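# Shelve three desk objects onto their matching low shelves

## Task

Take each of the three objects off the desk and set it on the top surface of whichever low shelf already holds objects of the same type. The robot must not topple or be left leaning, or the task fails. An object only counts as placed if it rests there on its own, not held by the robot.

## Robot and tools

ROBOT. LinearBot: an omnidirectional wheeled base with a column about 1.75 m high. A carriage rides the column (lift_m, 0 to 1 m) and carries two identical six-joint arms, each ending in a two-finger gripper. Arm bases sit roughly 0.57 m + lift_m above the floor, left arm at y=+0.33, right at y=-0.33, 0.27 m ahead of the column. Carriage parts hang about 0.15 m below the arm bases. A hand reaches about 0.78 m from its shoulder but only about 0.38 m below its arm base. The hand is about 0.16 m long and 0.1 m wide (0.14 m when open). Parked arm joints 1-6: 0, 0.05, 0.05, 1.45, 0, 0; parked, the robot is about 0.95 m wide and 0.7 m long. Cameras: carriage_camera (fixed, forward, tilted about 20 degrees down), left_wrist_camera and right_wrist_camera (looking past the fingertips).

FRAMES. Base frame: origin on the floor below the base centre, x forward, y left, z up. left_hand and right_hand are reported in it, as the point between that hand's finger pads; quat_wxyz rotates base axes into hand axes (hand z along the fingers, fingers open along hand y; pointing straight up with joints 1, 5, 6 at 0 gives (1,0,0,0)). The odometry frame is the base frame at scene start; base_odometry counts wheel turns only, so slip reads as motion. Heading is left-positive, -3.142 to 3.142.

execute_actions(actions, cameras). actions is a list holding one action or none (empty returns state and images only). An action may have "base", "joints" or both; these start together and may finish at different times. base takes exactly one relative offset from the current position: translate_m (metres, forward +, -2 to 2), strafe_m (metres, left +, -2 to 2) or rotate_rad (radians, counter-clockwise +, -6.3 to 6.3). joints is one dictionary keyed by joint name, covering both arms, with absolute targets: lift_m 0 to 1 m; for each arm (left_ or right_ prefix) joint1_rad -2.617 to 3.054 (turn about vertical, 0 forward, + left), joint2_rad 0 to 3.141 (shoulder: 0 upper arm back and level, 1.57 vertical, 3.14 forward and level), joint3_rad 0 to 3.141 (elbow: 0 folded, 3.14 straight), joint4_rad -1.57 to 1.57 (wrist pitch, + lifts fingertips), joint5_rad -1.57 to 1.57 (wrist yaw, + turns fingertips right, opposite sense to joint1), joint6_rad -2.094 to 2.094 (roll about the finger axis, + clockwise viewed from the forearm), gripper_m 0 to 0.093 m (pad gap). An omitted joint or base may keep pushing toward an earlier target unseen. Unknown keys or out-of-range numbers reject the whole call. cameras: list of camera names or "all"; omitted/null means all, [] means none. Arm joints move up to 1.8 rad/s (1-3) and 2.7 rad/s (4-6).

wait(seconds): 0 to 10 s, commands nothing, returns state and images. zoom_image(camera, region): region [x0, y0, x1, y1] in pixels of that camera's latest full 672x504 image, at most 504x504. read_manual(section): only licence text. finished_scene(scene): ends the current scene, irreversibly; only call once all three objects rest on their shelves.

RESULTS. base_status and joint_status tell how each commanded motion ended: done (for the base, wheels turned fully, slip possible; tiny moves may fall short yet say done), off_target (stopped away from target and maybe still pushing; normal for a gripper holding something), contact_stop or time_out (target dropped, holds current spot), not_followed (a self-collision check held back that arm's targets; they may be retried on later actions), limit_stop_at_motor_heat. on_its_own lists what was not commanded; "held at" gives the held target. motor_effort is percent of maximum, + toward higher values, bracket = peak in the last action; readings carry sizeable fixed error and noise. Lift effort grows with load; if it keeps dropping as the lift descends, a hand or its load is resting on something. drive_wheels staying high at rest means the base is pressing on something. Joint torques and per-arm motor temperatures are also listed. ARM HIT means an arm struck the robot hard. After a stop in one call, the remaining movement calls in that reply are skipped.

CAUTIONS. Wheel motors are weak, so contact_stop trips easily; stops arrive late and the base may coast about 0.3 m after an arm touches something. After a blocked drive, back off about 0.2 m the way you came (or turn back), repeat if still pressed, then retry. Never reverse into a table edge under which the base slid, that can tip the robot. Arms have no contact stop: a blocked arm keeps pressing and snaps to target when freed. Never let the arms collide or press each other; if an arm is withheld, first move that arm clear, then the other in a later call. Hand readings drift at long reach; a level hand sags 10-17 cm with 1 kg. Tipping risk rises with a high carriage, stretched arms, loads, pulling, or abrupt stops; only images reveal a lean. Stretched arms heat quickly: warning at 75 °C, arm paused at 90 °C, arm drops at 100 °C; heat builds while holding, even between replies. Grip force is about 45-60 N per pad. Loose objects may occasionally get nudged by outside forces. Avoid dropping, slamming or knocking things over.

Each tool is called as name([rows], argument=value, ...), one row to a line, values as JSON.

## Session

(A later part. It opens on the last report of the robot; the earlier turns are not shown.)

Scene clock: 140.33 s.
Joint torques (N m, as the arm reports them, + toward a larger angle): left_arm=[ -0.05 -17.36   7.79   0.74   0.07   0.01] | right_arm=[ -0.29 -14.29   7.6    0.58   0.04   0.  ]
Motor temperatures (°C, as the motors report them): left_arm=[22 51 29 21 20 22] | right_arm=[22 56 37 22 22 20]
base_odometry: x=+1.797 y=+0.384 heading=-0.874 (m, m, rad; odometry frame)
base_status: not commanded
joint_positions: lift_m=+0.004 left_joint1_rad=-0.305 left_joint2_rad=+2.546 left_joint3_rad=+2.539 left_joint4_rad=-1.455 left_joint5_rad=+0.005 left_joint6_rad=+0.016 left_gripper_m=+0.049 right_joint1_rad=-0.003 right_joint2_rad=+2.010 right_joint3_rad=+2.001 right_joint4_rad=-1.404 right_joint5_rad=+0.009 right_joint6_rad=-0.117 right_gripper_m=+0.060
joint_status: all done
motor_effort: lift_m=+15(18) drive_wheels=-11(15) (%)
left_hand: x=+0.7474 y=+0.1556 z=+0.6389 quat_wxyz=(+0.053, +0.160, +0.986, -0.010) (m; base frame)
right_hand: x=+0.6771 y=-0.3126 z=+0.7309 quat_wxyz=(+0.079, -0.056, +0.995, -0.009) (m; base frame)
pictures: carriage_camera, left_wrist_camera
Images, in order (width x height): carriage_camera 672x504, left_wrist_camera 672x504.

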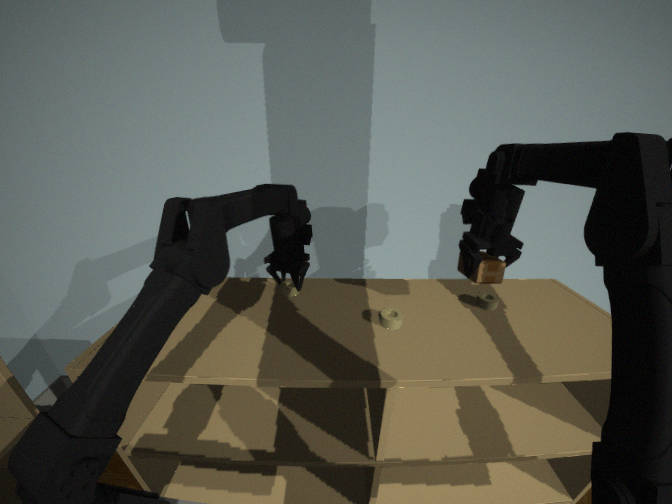

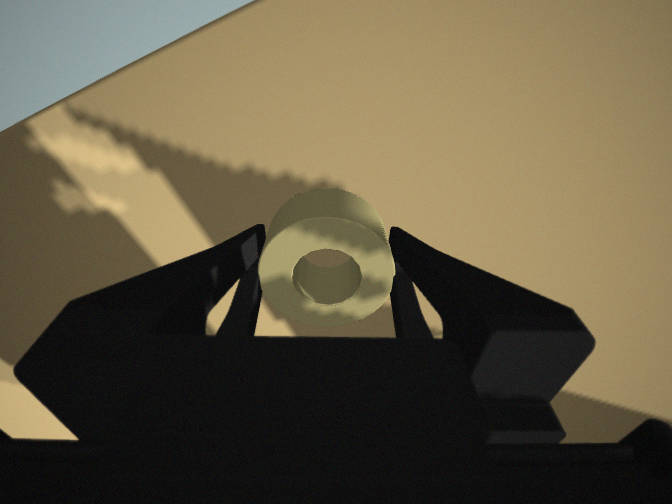

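execute_actions([
  {"base":{"translate_m":-0.05},"joints":{"left_joint2_rad":2.6}},
], cameras=[])

execute_actions([
  {"joints":{"left_gripper_m":0.093}},
], cameras=["left_wrist_camera"])

execute_actions([
  {"joints":{"lift_m":0.2}},
], cameras=["carriage_camera"])

execute_actions([
  {"base":{"translate_m":-1.6},"joints":{"left_joint1_rad":0,"left_joint2_rad":1.3,"left_joint3_rad":1.3,"lift_m":0.25}},
], cameras=[])

execute_actions([
  {"base":{"rotate_rad":1.571}},
], cameras=["carriage_camera"])

Scene clock: 155.77 s.
Joint torques (N m, as the arm reports them, + toward a larger angle): left_arm=[ -0.32 -14.13   7.57   0.48   0.11   0.01] | right_arm=[ -0.27 -14.34   7.54   0.59   0.05   0.  ]
Motor temperatures (°C, as the motors report them): left_arm=[22 56 30 21 20 22] | right_arm=[22 56 37 22 22 20]
base_odometry: x=+1.765 y=+0.423 heading=-0.873 (m, m, rad; odometry frame)
base_status: done
joint_positions: lift_m=+0.004 left_joint1_rad=-0.302 left_joint2_rad=+2.555 left_joint3_rad=+2.542 left_joint4_rad=-1.428 left_joint5_rad=+0.000 left_joint6_rad=+0.016 left_gripper_m=+0.049 right_joint1_rad=-0.003 right_joint2_rad=+2.010 right_joint3_rad=+2.001 right_joint4_rad=-1.403 right_joint5_rad=+0.009 right_joint6_rad=-0.117 right_gripper_m=+0.060
joint_status: all done
motor_effort: lift_m=+15(15) drive_wheels=+6(41) (%)
left_hand: x=+0.7546 y=+0.1559 z=+0.6361 quat_wxyz=(+0.064, +0.158, +0.985, -0.009) (m; base frame)
right_hand: x=+0.6773 y=-0.3126 z=+0.7309 quat_wxyz=(+0.079, -0.056, +0.995, -0.009) (m; base frame)
pictures: none
No camera images: the call's "cameras" was empty. Leave "cameras" out to get every camera's image.

Scene clock: 156.50 s.
Joint torques (N m, as the arm reports them, + toward a larger angle): left_arm=[ -0.27 -15.3    7.47   0.46   0.14   0.02] | right_arm=[ -0.2  -14.25   7.62   0.59   0.05  -0.02]
Motor temperatures (°C, as the motors report them): left_arm=[22 56 30 21 20 22] | right_arm=[22 56 37 22 22 20]
base_odometry: x=+1.765 y=+0.423 heading=-0.873 (m, m, rad; odometry frame)
base_status: not commanded
joint_positions: lift_m=+0.004 left_joint1_rad=-0.302 left_joint2_rad=+2.569 left_joint3_rad=+2.542 left_joint4_rad=-1.431 left_joint5_rad=+0.000 left_joint6_rad=+0.017 left_gripper_m=+0.093 right_joint1_rad=-0.003 right_joint2_rad=+2.010 right_joint3_rad=+2.001 right_joint4_rad=-1.403 right_joint5_rad=+0.009 right_joint6_rad=-0.117 right_gripper_m=+0.060
joint_status: all done
motor_effort: lift_m=+15(15) drive_wheels=+5(6) (%)
left_hand: x=+0.7534 y=+0.1564 z=+0.6290 quat_wxyz=(+0.056, +0.158, +0.986, -0.008) (m; base frame)
right_hand: x=+0.6772 y=-0.3126 z=+0.7309 quat_wxyz=(+0.079, -0.056, +0.995, -0.009) (m; base frame)
pictures: left_wrist_camera
Images, in order (width x height): left_wrist_camera 672x504.

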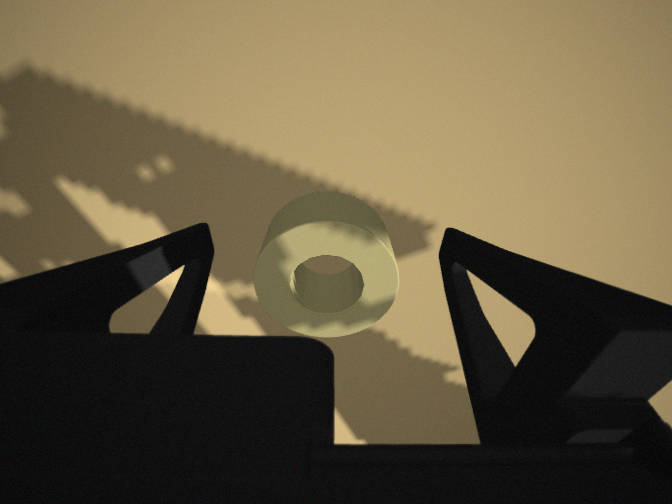

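Scene clock: 158.03 s.
Joint torques (N m, as the arm reports them, + toward a larger angle): left_arm=[ -0.37 -17.43   7.64   0.46   0.12   0.01] | right_arm=[ -0.24 -14.45   7.65   0.59   0.06  -0.01]
Motor temperatures (°C, as the motors report them): left_arm=[22 57 30 21 20 22] | right_arm=[22 56 37 22 22 20]
base_odometry: x=+1.765 y=+0.422 heading=-0.873 (m, m, rad; odometry frame)
base_status: not commanded
joint_positions: lift_m=+0.200 left_joint1_rad=-0.302 left_joint2_rad=+2.593 left_joint3_rad=+2.542 left_joint4_rad=-1.437 left_joint5_rad=+0.000 left_joint6_rad=+0.017 left_gripper_m=+0.093 right_joint1_rad=-0.003 right_joint2_rad=+2.012 right_joint3_rad=+2.001 right_joint4_rad=-1.404 right_joint5_rad=+0.009 right_joint6_rad=-0.117 right_gripper_m=+0.060
joint_status: all done
motor_effort: lift_m=+20(26) drive_wheels=+3(5) (%)
left_hand: x=+0.7508 y=+0.1572 z=+0.8126 quat_wxyz=(+0.041, +0.158, +0.987, -0.006) (m; base frame)
right_hand: x=+0.6772 y=-0.3126 z=+0.9257 quat_wxyz=(+0.078, -0.056, +0.995, -0.009) (m; base frame)
pictures: carriage_camera
Images, in order (width x height): carriage_camera 672x504.

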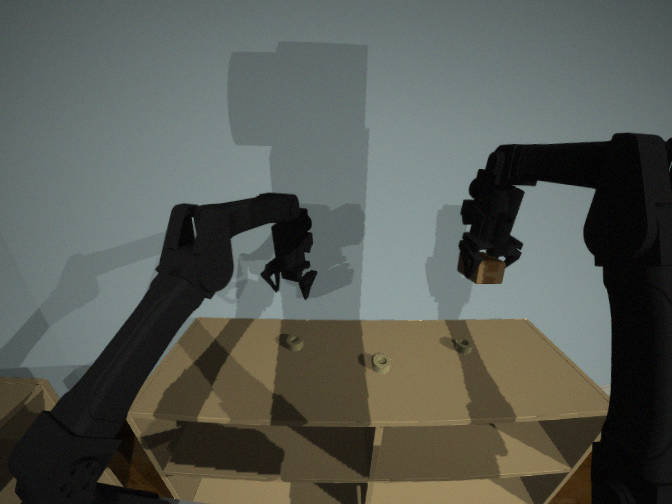

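Scene clock: 163.63 s.
Joint torques (N m, as the arm reports them, + toward a larger angle): left_arm=[-0.4  -6.19  5.11  0.68  0.12  0.02] | right_arm=[ -0.2  -14.18   7.51   0.57   0.04  -0.01]
Motor temperatures (°C, as the motors report them): left_arm=[22 54 30 21 20 22] | right_arm=[22 56 37 22 22 20]
base_odometry: x=+0.739 y=+1.651 heading=-0.874 (m, m, rad; odometry frame)
base_status: done
joint_positions: lift_m=+0.250 left_joint1_rad=-0.001 left_joint2_rad=+1.313 left_joint3_rad=+1.323 left_joint4_rad=-1.441 left_joint5_rad=+0.000 left_joint6_rad=+0.017 left_gripper_m=+0.093 right_joint1_rad=-0.003 right_joint2_rad=+2.009 right_joint3_rad=+2.001 right_joint4_rad=-1.401 right_joint5_rad=+0.009 right_joint6_rad=-0.117 right_gripper_m=+0.060
joint_status: all done
motor_effort: lift_m=+21(28) drive_wheels=-15(49) (%)
left_hand: x=+0.4918 y=+0.3095 z=+0.9966 quat_wxyz=(+0.070, +0.009, +0.998, +0.000) (m; base frame)
right_hand: x=+0.6777 y=-0.3126 z=+0.9769 quat_wxyz=(+0.080, -0.056, +0.995, -0.009) (m; base frame)
pictures: none
No camera images: the call's "cameras" was empty. Leave "cameras" out to get every camera's image.

Scene clock: 166.73 s.
Joint torques (N m, as the arm reports them, + toward a larger angle): left_arm=[-0.44 -6.29  5.02  0.62  0.11  0.01] | right_arm=[ -0.21 -14.24   7.62   0.57   0.06   0.  ]
Motor temperatures (°C, as the motors report them): left_arm=[22 53 30 21 20 22] | right_arm=[22 56 37 22 22 20]
base_odometry: x=+0.739 y=+1.651 heading=+0.695 (m, m, rad; odometry frame)
base_status: done
joint_positions: lift_m=+0.250 left_joint1_rad=-0.001 left_joint2_rad=+1.313 left_joint3_rad=+1.323 left_joint4_rad=-1.441 left_joint5_rad=+0.002 left_joint6_rad=+0.017 left_gripper_m=+0.093 right_joint1_rad=-0.004 right_joint2_rad=+2.009 right_joint3_rad=+2.001 right_joint4_rad=-1.400 right_joint5_rad=+0.009 right_joint6_rad=-0.117 right_gripper_m=+0.060
joint_status: not commanded
motor_effort: lift_m=+21(21) drive_wheels=+15(54) (%)
left_hand: x=+0.4918 y=+0.3093 z=+0.9966 quat_wxyz=(+0.070, +0.009, +0.998, +0.000) (m; base frame)
right_hand: x=+0.6780 y=-0.3130 z=+0.9769 quat_wxyz=(+0.081, -0.056, +0.995, -0.009) (m; base frame)
pictures: carriage_camera
Images, in order (width x height): carriage_camera 672x504.

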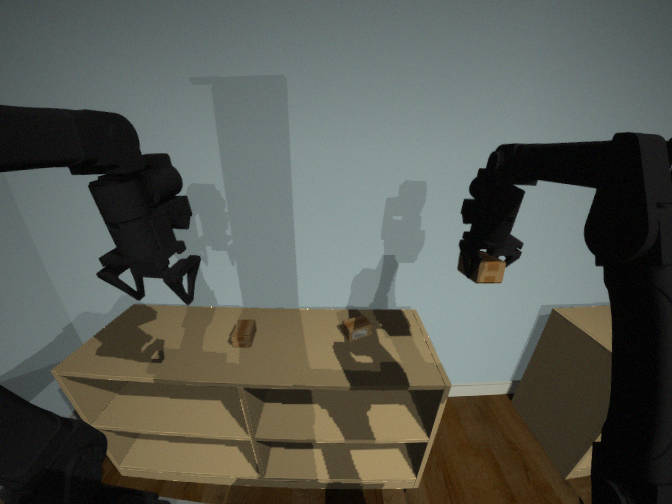

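execute_actions([
  {"base":{"strafe_m":0.29},"joints":{"right_joint1_rad":0.4,"right_joint6_rad":0.3,"right_joint2_rad":2.55,"right_joint3_rad":2.55,"lift_m":0.18}},
], cameras=[])

execute_actions([
  {"base":{"translate_m":0.2}},
], cameras=["carriage_camera","right_wrist_camera"])

Scene clock: 179.63 s.
Joint torques (N m, as the arm reports them, + toward a larger angle): left_arm=[-0.33 -6.01  5.2   0.67  0.09  0.01] | right_arm=[ -0.69 -19.36   9.31   0.49   0.1    0.08]
Motor temperatures (°C, as the motors report them): left_arm=[22 47 29 21 20 22] | right_arm=[22 58 38 22 22 20]
base_odometry: x=+0.553 y=+1.873 heading=+0.697 (m, m, rad; odometry frame)
base_status: done
joint_positions: lift_m=+0.180 left_joint1_rad=-0.001 left_joint2_rad=+1.311 left_joint3_rad=+1.323 left_joint4_rad=-1.441 left_joint5_rad=+0.002 left_joint6_rad=+0.017 left_gripper_m=+0.093 right_joint1_rad=+0.402 right_joint2_rad=+2.563 right_joint3_rad=+2.531 right_joint4_rad=-1.399 right_joint5_rad=+0.004 right_joint6_rad=+0.295 right_gripper_m=+0.060
joint_status: all done
motor_effort: lift_m=+16(21) drive_wheels=-14(49) (%)
left_hand: x=+0.4916 y=+0.3093 z=+0.9276 quat_wxyz=(+0.071, +0.009, +0.997, +0.000) (m; base frame)
right_hand: x=+0.7413 y=-0.1062 z=+0.8061 quat_wxyz=(+0.066, -0.053, +0.996, +0.022) (m; base frame)
pictures: none
No camera images: the call's "cameras" was empty. Leave "cameras" out to get every camera's image.

Scene clock: 181.80 s.
Joint torques (N m, as the arm reports them, + toward a larger angle): left_arm=[-0.42 -5.99  5.13  0.69  0.11  0.01] | right_arm=[ -0.7  -19.28   9.39   0.5    0.13   0.08]
Motor temperatures (°C, as the motors report them): left_arm=[22 47 29 21 20 22] | right_arm=[22 59 38 22 22 20]
base_odometry: x=+0.706 y=+2.002 heading=+0.697 (m, m, rad; odometry frame)
base_status: done
joint_positions: lift_m=+0.180 left_joint1_rad=-0.001 left_joint2_rad=+1.311 left_joint3_rad=+1.323 left_joint4_rad=-1.442 left_joint5_rad=+0.002 left_joint6_rad=+0.017 left_gripper_m=+0.093 right_joint1_rad=+0.402 right_joint2_rad=+2.563 right_joint3_rad=+2.531 right_joint4_rad=-1.401 right_joint5_rad=+0.004 right_joint6_rad=+0.295 right_gripper_m=+0.060
joint_status: not commanded
motor_effort: lift_m=+16(16) drive_wheels=-12(35) (%)
left_hand: x=+0.4913 y=+0.3093 z=+0.9276 quat_wxyz=(+0.070, +0.009, +0.998, +0.000) (m; base frame)
right_hand: x=+0.7410 y=-0.1064 z=+0.8060 quat_wxyz=(+0.066, -0.053, +0.996, +0.021) (m; base frame)
pictures: carriage_camera, right_wrist_camera
Images, in order (width x height): carriage_camera 672x504, right_wrist_camera 672x504.

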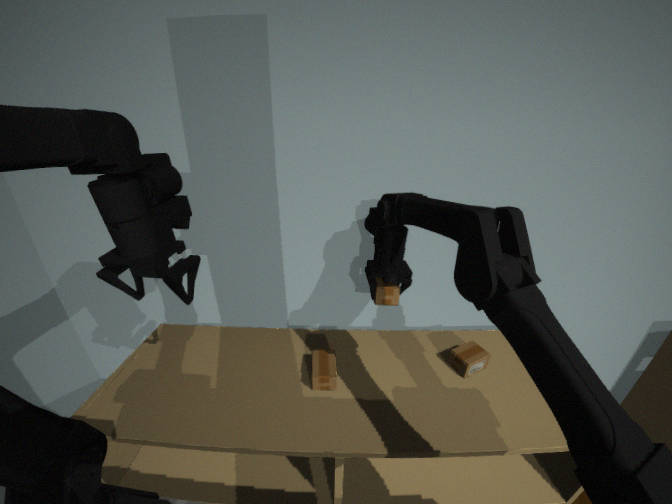

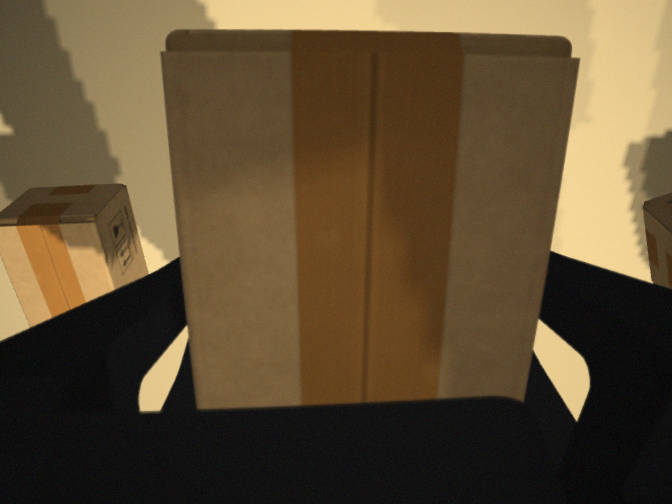

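execute_actions([
  {"base":{"translate_m":-0.03},"joints":{"lift_m":0.012}},
], cameras=["carriage_camera"])

Scene clock: 188.23 s.
Joint torques (N m, as the arm reports them, + toward a larger angle): left_arm=[-0.35 -6.08  5.12  0.7   0.07  0.01] | right_arm=[ -0.52 -19.16   8.93   0.56   0.08   0.08]
Motor temperatures (°C, as the motors report them): left_arm=[22 45 29 21 20 22] | right_arm=[22 62 39 22 22 20]
base_odometry: x=+0.683 y=+1.982 heading=+0.698 (m, m, rad; odometry frame)
base_status: done
joint_positions: lift_m=+0.012 left_joint1_rad=-0.001 left_joint2_rad=+1.310 left_joint3_rad=+1.323 left_joint4_rad=-1.443 left_joint5_rad=+0.002 left_joint6_rad=+0.017 left_gripper_m=+0.093 right_joint1_rad=+0.401 right_joint2_rad=+2.561 right_joint3_rad=+2.536 right_joint4_rad=-1.404 right_joint5_rad=+0.010 right_joint6_rad=+0.296 right_gripper_m=+0.060
joint_status: all done
motor_effort: lift_m=+14(9) drive_wheels=+2(36) (%)
left_hand: x=+0.4912 y=+0.3093 z=+0.7598 quat_wxyz=(+0.070, +0.009, +0.997, +0.000) (m; base frame)
right_hand: x=+0.7417 y=-0.1074 z=+0.6404 quat_wxyz=(+0.068, -0.052, +0.996, +0.019) (m; base frame)
pictures: carriage_camera
Images, in order (width x height): carriage_camera 672x504.

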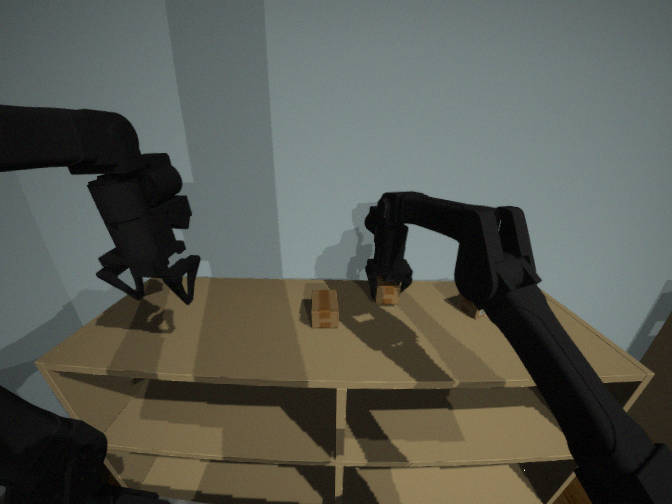

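execute_actions([
  {"base":{"translate_m":-0.03},"joints":{"lift_m":0.002}},
], cameras=[])

execute_actions([
  {"joints":{"right_gripper_m":0.093}},
], cameras=[])

execute_actions([
  {"joints":{"lift_m":0.2}},
], cameras=["carriage_camera"])

execute_actions([
  {"base":{"translate_m":-1.5},"joints":{"right_joint1_rad":0,"right_joint2_rad":1.3,"right_joint3_rad":1.3,"right_joint6_rad":0,"lift_m":0.25}},
], cameras=[])

execute_actions([
  {"base":{"rotate_rad":3.14}},
], cameras=["carriage_camera"])

Scene clock: 205.37 s.
Joint torques (N m, as the arm reports them, + toward a larger angle): left_arm=[-0.43 -6.27  5.46  0.67  0.11  0.02] | right_arm=[ -0.6  -17.73   8.24   0.46   0.01   0.07]
Motor temperatures (°C, as the motors report them): left_arm=[22 41 29 21 20 22] | right_arm=[22 68 40 22 22 20]
base_odometry: x=+0.661 y=+1.963 heading=+0.697 (m, m, rad; odometry frame)
base_status: done
joint_positions: lift_m=+0.002 left_joint1_rad=-0.001 left_joint2_rad=+1.310 left_joint3_rad=+1.317 left_joint4_rad=-1.443 left_joint5_rad=+0.002 left_joint6_rad=+0.017 left_gripper_m=+0.093 right_joint1_rad=+0.401 right_joint2_rad=+2.548 right_joint3_rad=+2.543 right_joint4_rad=-1.392 right_joint5_rad=+0.017 right_joint6_rad=+0.297 right_gripper_m=+0.060
joint_status: all done
motor_effort: lift_m=+15(18) drive_wheels=+9(32) (%)
left_hand: x=+0.4902 y=+0.3093 z=+0.7483 quat_wxyz=(+0.068, +0.009, +0.998, +0.000) (m; base frame)
right_hand: x=+0.7466 y=-0.1066 z=+0.6396 quat_wxyz=(+0.085, -0.051, +0.995, +0.022) (m; base frame)
pictures: none
No camera images: the call's "cameras" was empty. Leave "cameras" out to get every camera's image.

Scene clock: 206.10 s.
Joint torques (N m, as the arm reports them, + toward a larger angle): left_arm=[-0.4  -6.09  5.6   0.68  0.11  0.01] | right_arm=[ -0.63 -17.78   8.23   0.48   0.01   0.06]
Motor temperatures (°C, as the motors report them): left_arm=[22 41 29 21 20 22] | right_arm=[22 68 40 22 22 20]
base_odometry: x=+0.661 y=+1.963 heading=+0.697 (m, m, rad; odometry frame)
base_status: not commanded
joint_positions: lift_m=+0.002 left_joint1_rad=-0.001 left_joint2_rad=+1.310 left_joint3_rad=+1.317 left_joint4_rad=-1.443 left_joint5_rad=+0.002 left_joint6_rad=+0.017 left_gripper_m=+0.093 right_joint1_rad=+0.401 right_joint2_rad=+2.548 right_joint3_rad=+2.543 right_joint4_rad=-1.392 right_joint5_rad=+0.017 right_joint6_rad=+0.297 right_gripper_m=+0.093
joint_status: all done
motor_effort: lift_m=+15(15) drive_wheels=+8(9) (%)
left_hand: x=+0.4902 y=+0.3093 z=+0.7483 quat_wxyz=(+0.068, +0.009, +0.998, +0.000) (m; base frame)
right_hand: x=+0.7466 y=-0.1066 z=+0.6396 quat_wxyz=(+0.085, -0.051, +0.995, +0.022) (m; base frame)
pictures: none
No camera images: the call's "cameras" was empty. Leave "cameras" out to get every camera's image.

Scene clock: 207.43 s.
Joint torques (N m, as the arm reports them, + toward a larger angle): left_arm=[-0.42 -6.07  5.64  0.69  0.1   0.02] | right_arm=[ -0.72 -18.42   8.23   0.5    0.     0.06]
Motor temperatures (°C, as the motors report them): left_arm=[22 40 29 21 20 22] | right_arm=[22 69 40 22 22 20]
base_odometry: x=+0.661 y=+1.963 heading=+0.697 (m, m, rad; odometry frame)
base_status: not commanded
joint_positions: lift_m=+0.200 left_joint1_rad=-0.001 left_joint2_rad=+1.310 left_joint3_rad=+1.317 left_joint4_rad=-1.443 left_joint5_rad=+0.002 left_joint6_rad=+0.017 left_gripper_m=+0.093 right_joint1_rad=+0.401 right_joint2_rad=+2.554 right_joint3_rad=+2.543 right_joint4_rad=-1.395 right_joint5_rad=+0.016 right_joint6_rad=+0.297 right_gripper_m=+0.093
joint_status: all done
motor_effort: lift_m=+21(25) drive_wheels=+5(9) (%)
left_hand: x=+0.4901 y=+0.3093 z=+0.9457 quat_wxyz=(+0.067, +0.009, +0.998, +0.000) (m; base frame)
right_hand: x=+0.7456 y=-0.1067 z=+0.8337 quat_wxyz=(+0.080, -0.051, +0.995, +0.021) (m; base frame)
pictures: carriage_camera
Images, in order (width x height): carriage_camera 672x504.

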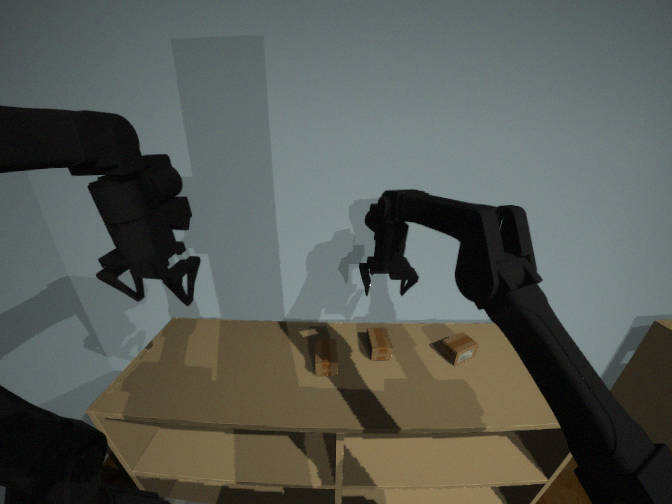

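Scene clock: 212.83 s.
Joint torques (N m, as the arm reports them, + toward a larger angle): left_arm=[-0.42 -5.99  5.62  0.7   0.1   0.01] | right_arm=[ 0.29 -6.86  6.66  0.57  0.02 -0.03]
Motor temperatures (°C, as the motors report them): left_arm=[22 40 29 21 20 22] | right_arm=[22 66 39 22 22 20]
base_odometry: x=-0.489 y=+1.000 heading=+0.697 (m, m, rad; odometry frame)
base_status: done
joint_positions: lift_m=+0.250 left_joint1_rad=-0.001 left_joint2_rad=+1.309 left_joint3_rad=+1.317 left_joint4_rad=-1.443 left_joint5_rad=+0.002 left_joint6_rad=+0.017 left_gripper_m=+0.093 right_joint1_rad=-0.010 right_joint2_rad=+1.314 right_joint3_rad=+1.311 right_joint4_rad=-1.398 right_joint5_rad=+0.014 right_joint6_rad=+0.005 right_gripper_m=+0.093
joint_status: all done
motor_effort: lift_m=+21(24) drive_wheels=-7(40) (%)
left_hand: x=+0.4901 y=+0.3092 z=+0.9958 quat_wxyz=(+0.068, +0.009, +0.998, +0.000) (m; base frame)
right_hand: x=+0.5001 y=-0.3145 z=+0.9947 quat_wxyz=(+0.085, +0.008, +0.996, -0.007) (m; base frame)
pictures: none
No camera images: the call's "cameras" was empty. Leave "cameras" out to get every camera's image.

Scene clock: 217.20 s.
Joint torques (N m, as the arm reports them, + toward a larger angle): left_arm=[-0.44 -5.97  5.6   0.68  0.11  0.01] | right_arm=[ 0.29 -6.78  6.62  0.53  0.02  0.  ]
Motor temperatures (°C, as the motors report them): left_arm=[22 39 29 21 20 22] | right_arm=[22 63 39 22 22 20]
base_odometry: x=-0.489 y=+1.000 heading=-2.447 (m, m, rad; odometry frame)
base_status: done
joint_positions: lift_m=+0.250 left_joint1_rad=-0.001 left_joint2_rad=+1.309 left_joint3_rad=+1.317 left_joint4_rad=-1.441 left_joint5_rad=+0.001 left_joint6_rad=+0.017 left_gripper_m=+0.093 right_joint1_rad=-0.010 right_joint2_rad=+1.314 right_joint3_rad=+1.311 right_joint4_rad=-1.393 right_joint5_rad=+0.014 right_joint6_rad=+0.005 right_gripper_m=+0.093
joint_status: not commanded
motor_effort: lift_m=+21(21) drive_wheels=+15(56) (%)
left_hand: x=+0.4905 y=+0.3094 z=+0.9959 quat_wxyz=(+0.069, +0.009, +0.998, +0.000) (m; base frame)
right_hand: x=+0.5013 y=-0.3145 z=+0.9950 quat_wxyz=(+0.087, +0.008, +0.996, -0.007) (m; base frame)
pictures: carriage_camera
Images, in order (width x height): carriage_camera 672x504.

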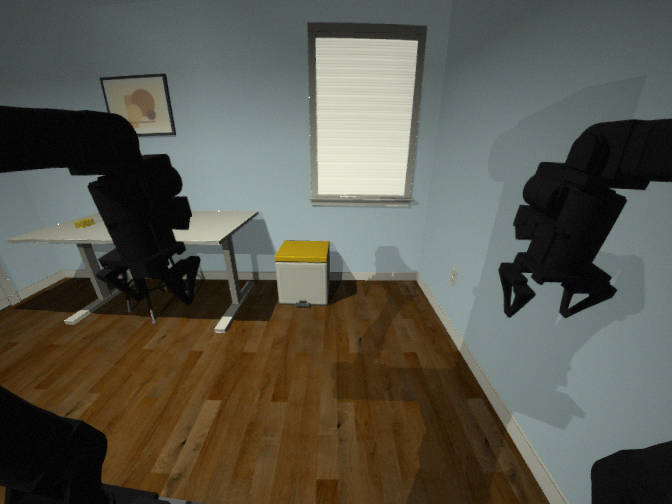

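execute_actions([
  {"base":{"strafe_m":1.75},"joints":{"left_joint2_rad":2.4,"left_joint3_rad":2.4,"left_joint4_rad":-1.5,"lift_m":0.2}},
], cameras=[])

execute_actions([
  {"base":{"translate_m":0.85}},
], cameras=["carriage_camera","left_wrist_camera"])

Scene clock: 234.70 s.
Joint torques (N m, as the arm reports them, + toward a larger angle): left_arm=[ -0.55 -15.5    8.22   0.52   0.11   0.01] | right_arm=[ 0.31 -6.56  7.05  0.52  0.02 -0.01]
Motor temperatures (°C, as the motors report them): left_arm=[22 40 30 21 20 22] | right_arm=[22 55 38 22 22 20]
base_odometry: x=+0.633 y=-0.342 heading=-2.446 (m, m, rad; odometry frame)
base_status: done
joint_positions: lift_m=+0.200 left_joint1_rad=+0.000 left_joint2_rad=+2.389 left_joint3_rad=+2.382 left_joint4_rad=-1.496 left_joint5_rad=+0.001 left_joint6_rad=+0.017 left_gripper_m=+0.093 right_joint1_rad=-0.010 right_joint2_rad=+1.311 right_joint3_rad=+1.306 right_joint4_rad=-1.396 right_joint5_rad=+0.014 right_joint6_rad=+0.005 right_gripper_m=+0.093
joint_status: all done
motor_effort: lift_m=+15(12) drive_wheels=-16(46) (%)
left_hand: x=+0.7353 y=+0.3096 z=+0.8666 quat_wxyz=(+0.034, +0.008, +0.999, +0.000) (m; base frame)
right_hand: x=+0.4997 y=-0.3145 z=+0.9448 quat_wxyz=(+0.085, +0.008, +0.996, -0.007) (m; base frame)
pictures: none
No camera images: the call's "cameras" was empty. Leave "cameras" out to get every camera's image.

Scene clock: 238.77 s.
Joint torques (N m, as the arm reports them, + toward a larger angle): left_arm=[ -0.62 -15.53   8.25   0.55   0.11   0.01] | right_arm=[ 0.25 -6.49  6.96  0.56  0.04 -0.02]
Motor temperatures (°C, as the motors report them): left_arm=[22 42 30 21 20 22] | right_arm=[22 53 38 22 22 20]
base_odometry: x=-0.018 y=-0.888 heading=-2.445 (m, m, rad; odometry frame)
base_status: done
joint_positions: lift_m=+0.200 left_joint1_rad=-0.001 left_joint2_rad=+2.389 left_joint3_rad=+2.382 left_joint4_rad=-1.497 left_joint5_rad=+0.001 left_joint6_rad=+0.017 left_gripper_m=+0.093 right_joint1_rad=-0.009 right_joint2_rad=+1.311 right_joint3_rad=+1.306 right_joint4_rad=-1.397 right_joint5_rad=+0.013 right_joint6_rad=+0.004 right_gripper_m=+0.093
joint_status: not commanded
motor_effort: lift_m=+15(15) drive_wheels=-14(41) (%)
left_hand: x=+0.7350 y=+0.3092 z=+0.8666 quat_wxyz=(+0.033, +0.009, +0.999, +0.000) (m; base frame)
right_hand: x=+0.4993 y=-0.3142 z=+0.9447 quat_wxyz=(+0.084, +0.007, +0.996, -0.007) (m; base frame)
pictures: carriage_camera, left_wrist_camera
Images, in order (width x height): carriage_camera 672x504, left_wrist_camera 672x504.

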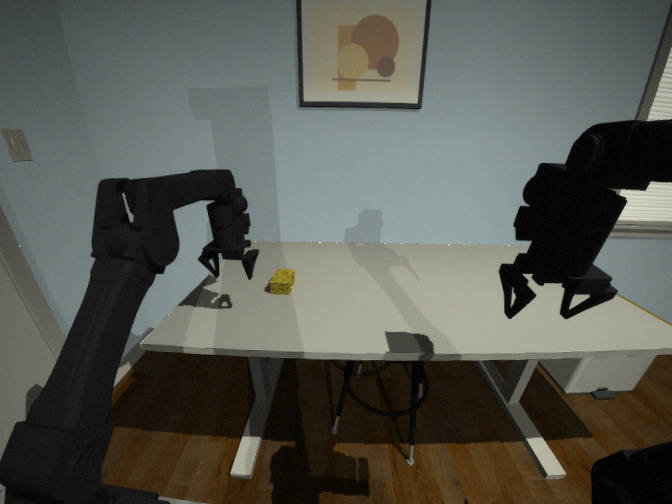

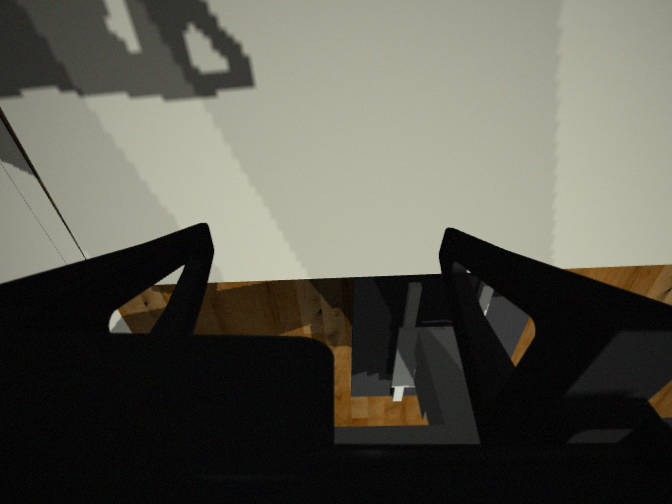

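execute_actions([
  {"base":{"strafe_m":-0.09}},
], cameras=[])

execute_actions([
  {"base":{"translate_m":0.31}},
], cameras=[])

execute_actions([
  {"joints":{"lift_m":0.125}},
], cameras=["carriage_camera","left_wrist_camera"])

Scene clock: 247.87 s.
Joint torques (N m, as the arm reports them, + toward a larger angle): left_arm=[ -0.33 -15.49   8.27   0.55   0.1    0.01] | right_arm=[ 0.04 -6.49  7.    0.54  0.03 -0.03]
Motor temperatures (°C, as the motors report them): left_arm=[22 46 31 21 20 22] | right_arm=[22 50 38 22 22 20]
base_odometry: x=-0.076 y=-0.820 heading=-2.444 (m, m, rad; odometry frame)
base_status: done
joint_positions: lift_m=+0.200 left_joint1_rad=-0.001 left_joint2_rad=+2.389 left_joint3_rad=+2.382 left_joint4_rad=-1.497 left_joint5_rad=+0.001 left_joint6_rad=+0.017 left_gripper_m=+0.093 right_joint1_rad=-0.008 right_joint2_rad=+1.311 right_joint3_rad=+1.306 right_joint4_rad=-1.397 right_joint5_rad=+0.013 right_joint6_rad=+0.004 right_gripper_m=+0.093
joint_status: not commanded
motor_effort: lift_m=+15(15) drive_wheels=-6(32) (%)
left_hand: x=+0.7349 y=+0.3090 z=+0.8666 quat_wxyz=(+0.033, +0.009, +0.999, +0.000) (m; base frame)
right_hand: x=+0.4993 y=-0.3139 z=+0.9447 quat_wxyz=(+0.084, +0.007, +0.996, -0.007) (m; base frame)
pictures: none
No camera images: the call's "cameras" was empty. Leave "cameras" out to get every camera's image.

Scene clock: 252.67 s.
Joint torques (N m, as the arm reports them, + toward a larger angle): left_arm=[ -0.36 -15.29   8.18   0.57   0.1    0.01] | right_arm=[-0.06 -5.99  7.04  0.59  0.01 -0.01]
Motor temperatures (°C, as the motors report them): left_arm=[22 47 31 21 20 22] | right_arm=[22 49 38 22 22 20]
base_odometry: x=-0.312 y=-1.016 heading=-2.444 (m, m, rad; odometry frame)
base_status: translate_m time_out (by the wheels' count: +0.306 of +0.310)
joint_positions: lift_m=+0.200 left_joint1_rad=-0.002 left_joint2_rad=+2.389 left_joint3_rad=+2.382 left_joint4_rad=-1.495 left_joint5_rad=+0.002 left_joint6_rad=+0.017 left_gripper_m=+0.093 right_joint1_rad=-0.006 right_joint2_rad=+1.306 right_joint3_rad=+1.306 right_joint4_rad=-1.399 right_joint5_rad=+0.013 right_joint6_rad=+0.004 right_gripper_m=+0.093
joint_status: not commanded
motor_effort: lift_m=+15(15) drive_wheels=+32(96) (%)
left_hand: x=+0.7356 y=+0.3084 z=+0.8667 quat_wxyz=(+0.035, +0.009, +0.999, -0.001) (m; base frame)
right_hand: x=+0.4985 y=-0.3134 z=+0.9457 quat_wxyz=(+0.086, +0.006, +0.996, -0.006) (m; base frame)
pictures: none
No camera images: the call's "cameras" was empty. Leave "cameras" out to get every camera's image.

not run: a stop came earlier in this reply.

execute_actions([
  {"base":{"translate_m":-0.15}},
])

Scene clock: 260.43 s.
Joint torques (N m, as the arm reports them, + toward a larger angle): left_arm=[ -0.39 -15.61   8.22   0.54   0.11   0.01] | right_arm=[ 0.05 -5.95  7.03  0.59  0.04 -0.03]
Motor temperatures (°C, as the motors report them): left_arm=[22 50 32 21 20 22] | right_arm=[22 47 38 22 22 20]
base_odometry: x=-0.197 y=-0.920 heading=-2.444 (m, m, rad; odometry frame)
base_status: done
joint_positions: lift_m=+0.200 left_joint1_rad=-0.002 left_joint2_rad=+2.389 left_joint3_rad=+2.382 left_joint4_rad=-1.495 left_joint5_rad=+0.002 left_joint6_rad=+0.017 left_gripper_m=+0.093 right_joint1_rad=-0.006 right_joint2_rad=+1.306 right_joint3_rad=+1.306 right_joint4_rad=-1.399 right_joint5_rad=+0.013 right_joint6_rad=+0.004 right_gripper_m=+0.093
joint_status: not commanded
motor_effort: lift_m=+15(15) drive_wheels=+12(43) (%)
left_hand: x=+0.7356 y=+0.3086 z=+0.8667 quat_wxyz=(+0.035, +0.009, +0.999, -0.001) (m; base frame)
right_hand: x=+0.4985 y=-0.3134 z=+0.9457 quat_wxyz=(+0.086, +0.006, +0.996, -0.006) (m; base frame)
pictures: carriage_camera, left_wrist_camera, right_wrist_camera
Images, in order (width x height): carriage_camera 672x504, left_wrist_camera 672x504, right_wrist_camera 672x504.

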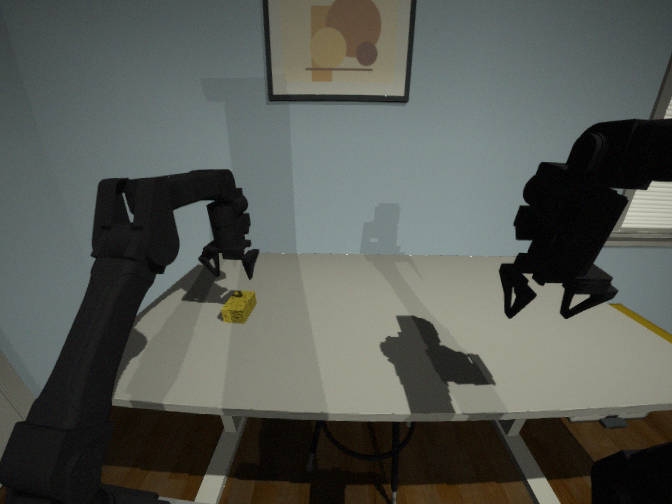

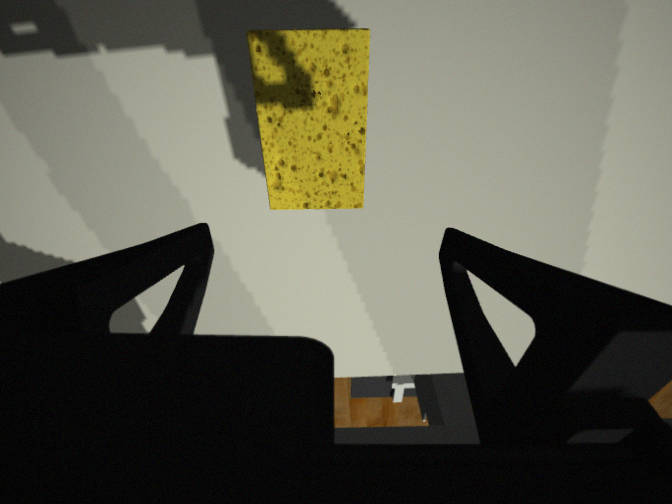

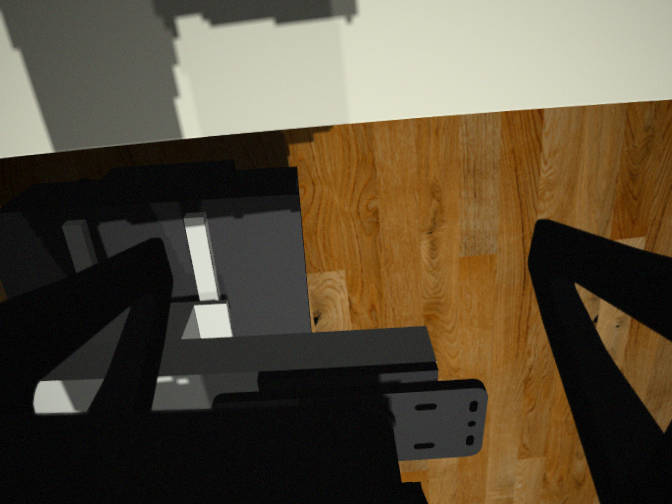

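execute_actions([
  {"base":{"translate_m":0.03},"joints":{"left_joint2_rad":2.55,"left_joint3_rad":2.55,"left_joint4_rad":-1.35,"lift_m":0.16}},
], cameras=["left_wrist_camera"])

Scene clock: 270.80 s.
Joint torques (N m, as the arm reports them, + toward a larger angle): left_arm=[ -0.18 -18.55   8.78   0.94   0.1    0.01] | right_arm=[-0.03 -5.73  7.2   0.61  0.03 -0.01]
Motor temperatures (°C, as the motors report them): left_arm=[22 52 32 21 20 22] | right_arm=[22 45 38 22 22 20]
base_odometry: x=-0.220 y=-0.939 heading=-2.444 (m, m, rad; odometry frame)
base_status: done
joint_positions: lift_m=+0.160 left_joint1_rad=-0.002 left_joint2_rad=+2.557 left_joint3_rad=+2.529 left_joint4_rad=-1.355 left_joint5_rad=+0.002 left_joint6_rad=+0.017 left_gripper_m=+0.093 right_joint1_rad=-0.006 right_joint2_rad=+1.305 right_joint3_rad=+1.305 right_joint4_rad=-1.401 right_joint5_rad=+0.013 right_joint6_rad=+0.004 right_gripper_m=+0.093
joint_status: all done
motor_effort: lift_m=+15(17) drive_wheels=+15(35) (%)
left_hand: x=+0.7933 y=+0.3085 z=+0.7905 quat_wxyz=(+0.094, +0.009, +0.996, +0.000) (m; base frame)
right_hand: x=+0.4976 y=-0.3134 z=+0.9052 quat_wxyz=(+0.084, +0.006, +0.996, -0.006) (m; base frame)
pictures: left_wrist_camera
Images, in order (width x height): left_wrist_camera 672x504.

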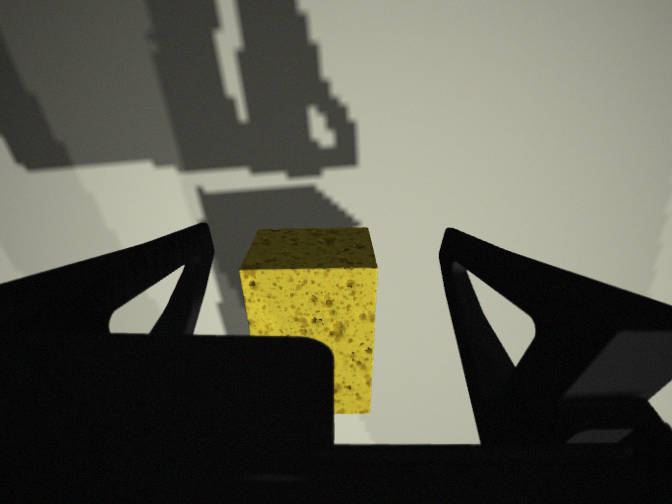

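execute_actions([
  {"base":{"translate_m":-0.09},"joints":{"lift_m":0.14}},
], cameras=["left_wrist_camera"])

execute_actions([
  {"joints":{"lift_m":0.112}},
], cameras=["left_wrist_camera","carriage_camera"])

Scene clock: 276.90 s.
Joint torques (N m, as the arm reports them, + toward a larger angle): left_arm=[ -0.35 -17.93   8.23   0.95   0.11   0.01] | right_arm=[-0.09 -5.76  7.18  0.61  0.04 -0.02]
Motor temperatures (°C, as the motors report them): left_arm=[22 55 33 21 20 22] | right_arm=[22 44 38 22 22 20]
base_odometry: x=-0.151 y=-0.881 heading=-2.444 (m, m, rad; odometry frame)
base_status: done
joint_positions: lift_m=+0.140 left_joint1_rad=-0.001 left_joint2_rad=+2.551 left_joint3_rad=+2.536 left_joint4_rad=-1.351 left_joint5_rad=+0.002 left_joint6_rad=+0.017 left_gripper_m=+0.093 right_joint1_rad=-0.006 right_joint2_rad=+1.305 right_joint3_rad=+1.305 right_joint4_rad=-1.401 right_joint5_rad=+0.013 right_joint6_rad=+0.004 right_gripper_m=+0.093
joint_status: all done
motor_effort: lift_m=+15(15) drive_wheels=+20(40) (%)
left_hand: x=+0.7956 y=+0.3087 z=+0.7757 quat_wxyz=(+0.102, +0.009, +0.995, +0.000) (m; base frame)
right_hand: x=+0.4977 y=-0.3134 z=+0.8853 quat_wxyz=(+0.084, +0.006, +0.996, -0.006) (m; base frame)
pictures: left_wrist_camera
Images, in order (width x height): left_wrist_camera 672x504.

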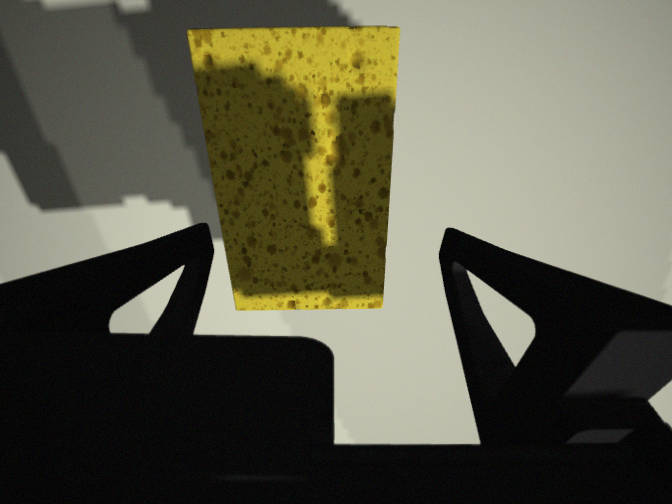

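Scene clock: 277.57 s.
Joint torques (N m, as the arm reports them, + toward a larger angle): left_arm=[ -0.4  -17.57   8.19   0.96   0.08   0.02] | right_arm=[ 0.   -5.94  7.25  0.58  0.03  0.  ]
Motor temperatures (°C, as the motors report them): left_arm=[22 56 33 21 20 22] | right_arm=[22 44 38 22 22 20]
base_odometry: x=-0.151 y=-0.881 heading=-2.444 (m, m, rad; odometry frame)
base_status: not commanded
joint_positions: lift_m=+0.112 left_joint1_rad=-0.001 left_joint2_rad=+2.547 left_joint3_rad=+2.536 left_joint4_rad=-1.351 left_joint5_rad=+0.002 left_joint6_rad=+0.017 left_gripper_m=+0.093 right_joint1_rad=-0.006 right_joint2_rad=+1.305 right_joint3_rad=+1.305 right_joint4_rad=-1.402 right_joint5_rad=+0.013 right_joint6_rad=+0.004 right_gripper_m=+0.093
joint_status: all done
motor_effort: lift_m=+15(14) drive_wheels=+20(23) (%)
left_hand: x=+0.7960 y=+0.3087 z=+0.7499 quat_wxyz=(+0.105, +0.009, +0.994, +0.000) (m; base frame)
right_hand: x=+0.4974 y=-0.3134 z=+0.8572 quat_wxyz=(+0.084, +0.006, +0.996, -0.006) (m; base frame)
pictures: carriage_camera, left_wrist_camera
Images, in order (width x height): carriage_camera 672x504, left_wrist_camera 672x504.

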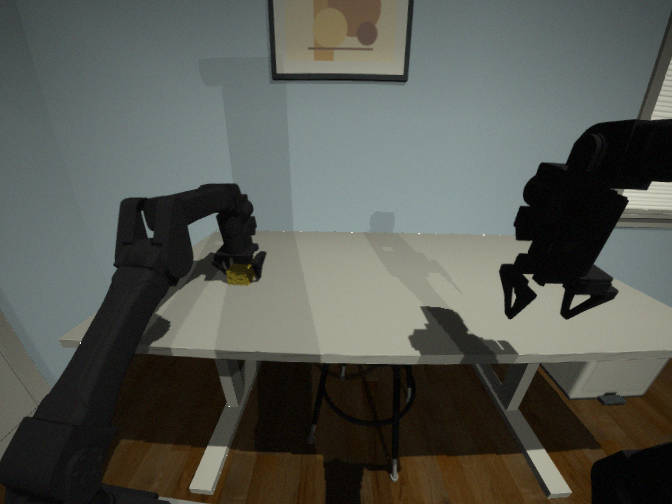

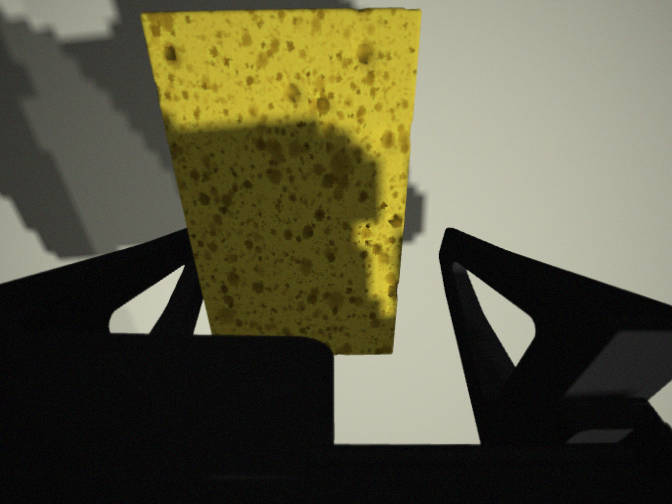

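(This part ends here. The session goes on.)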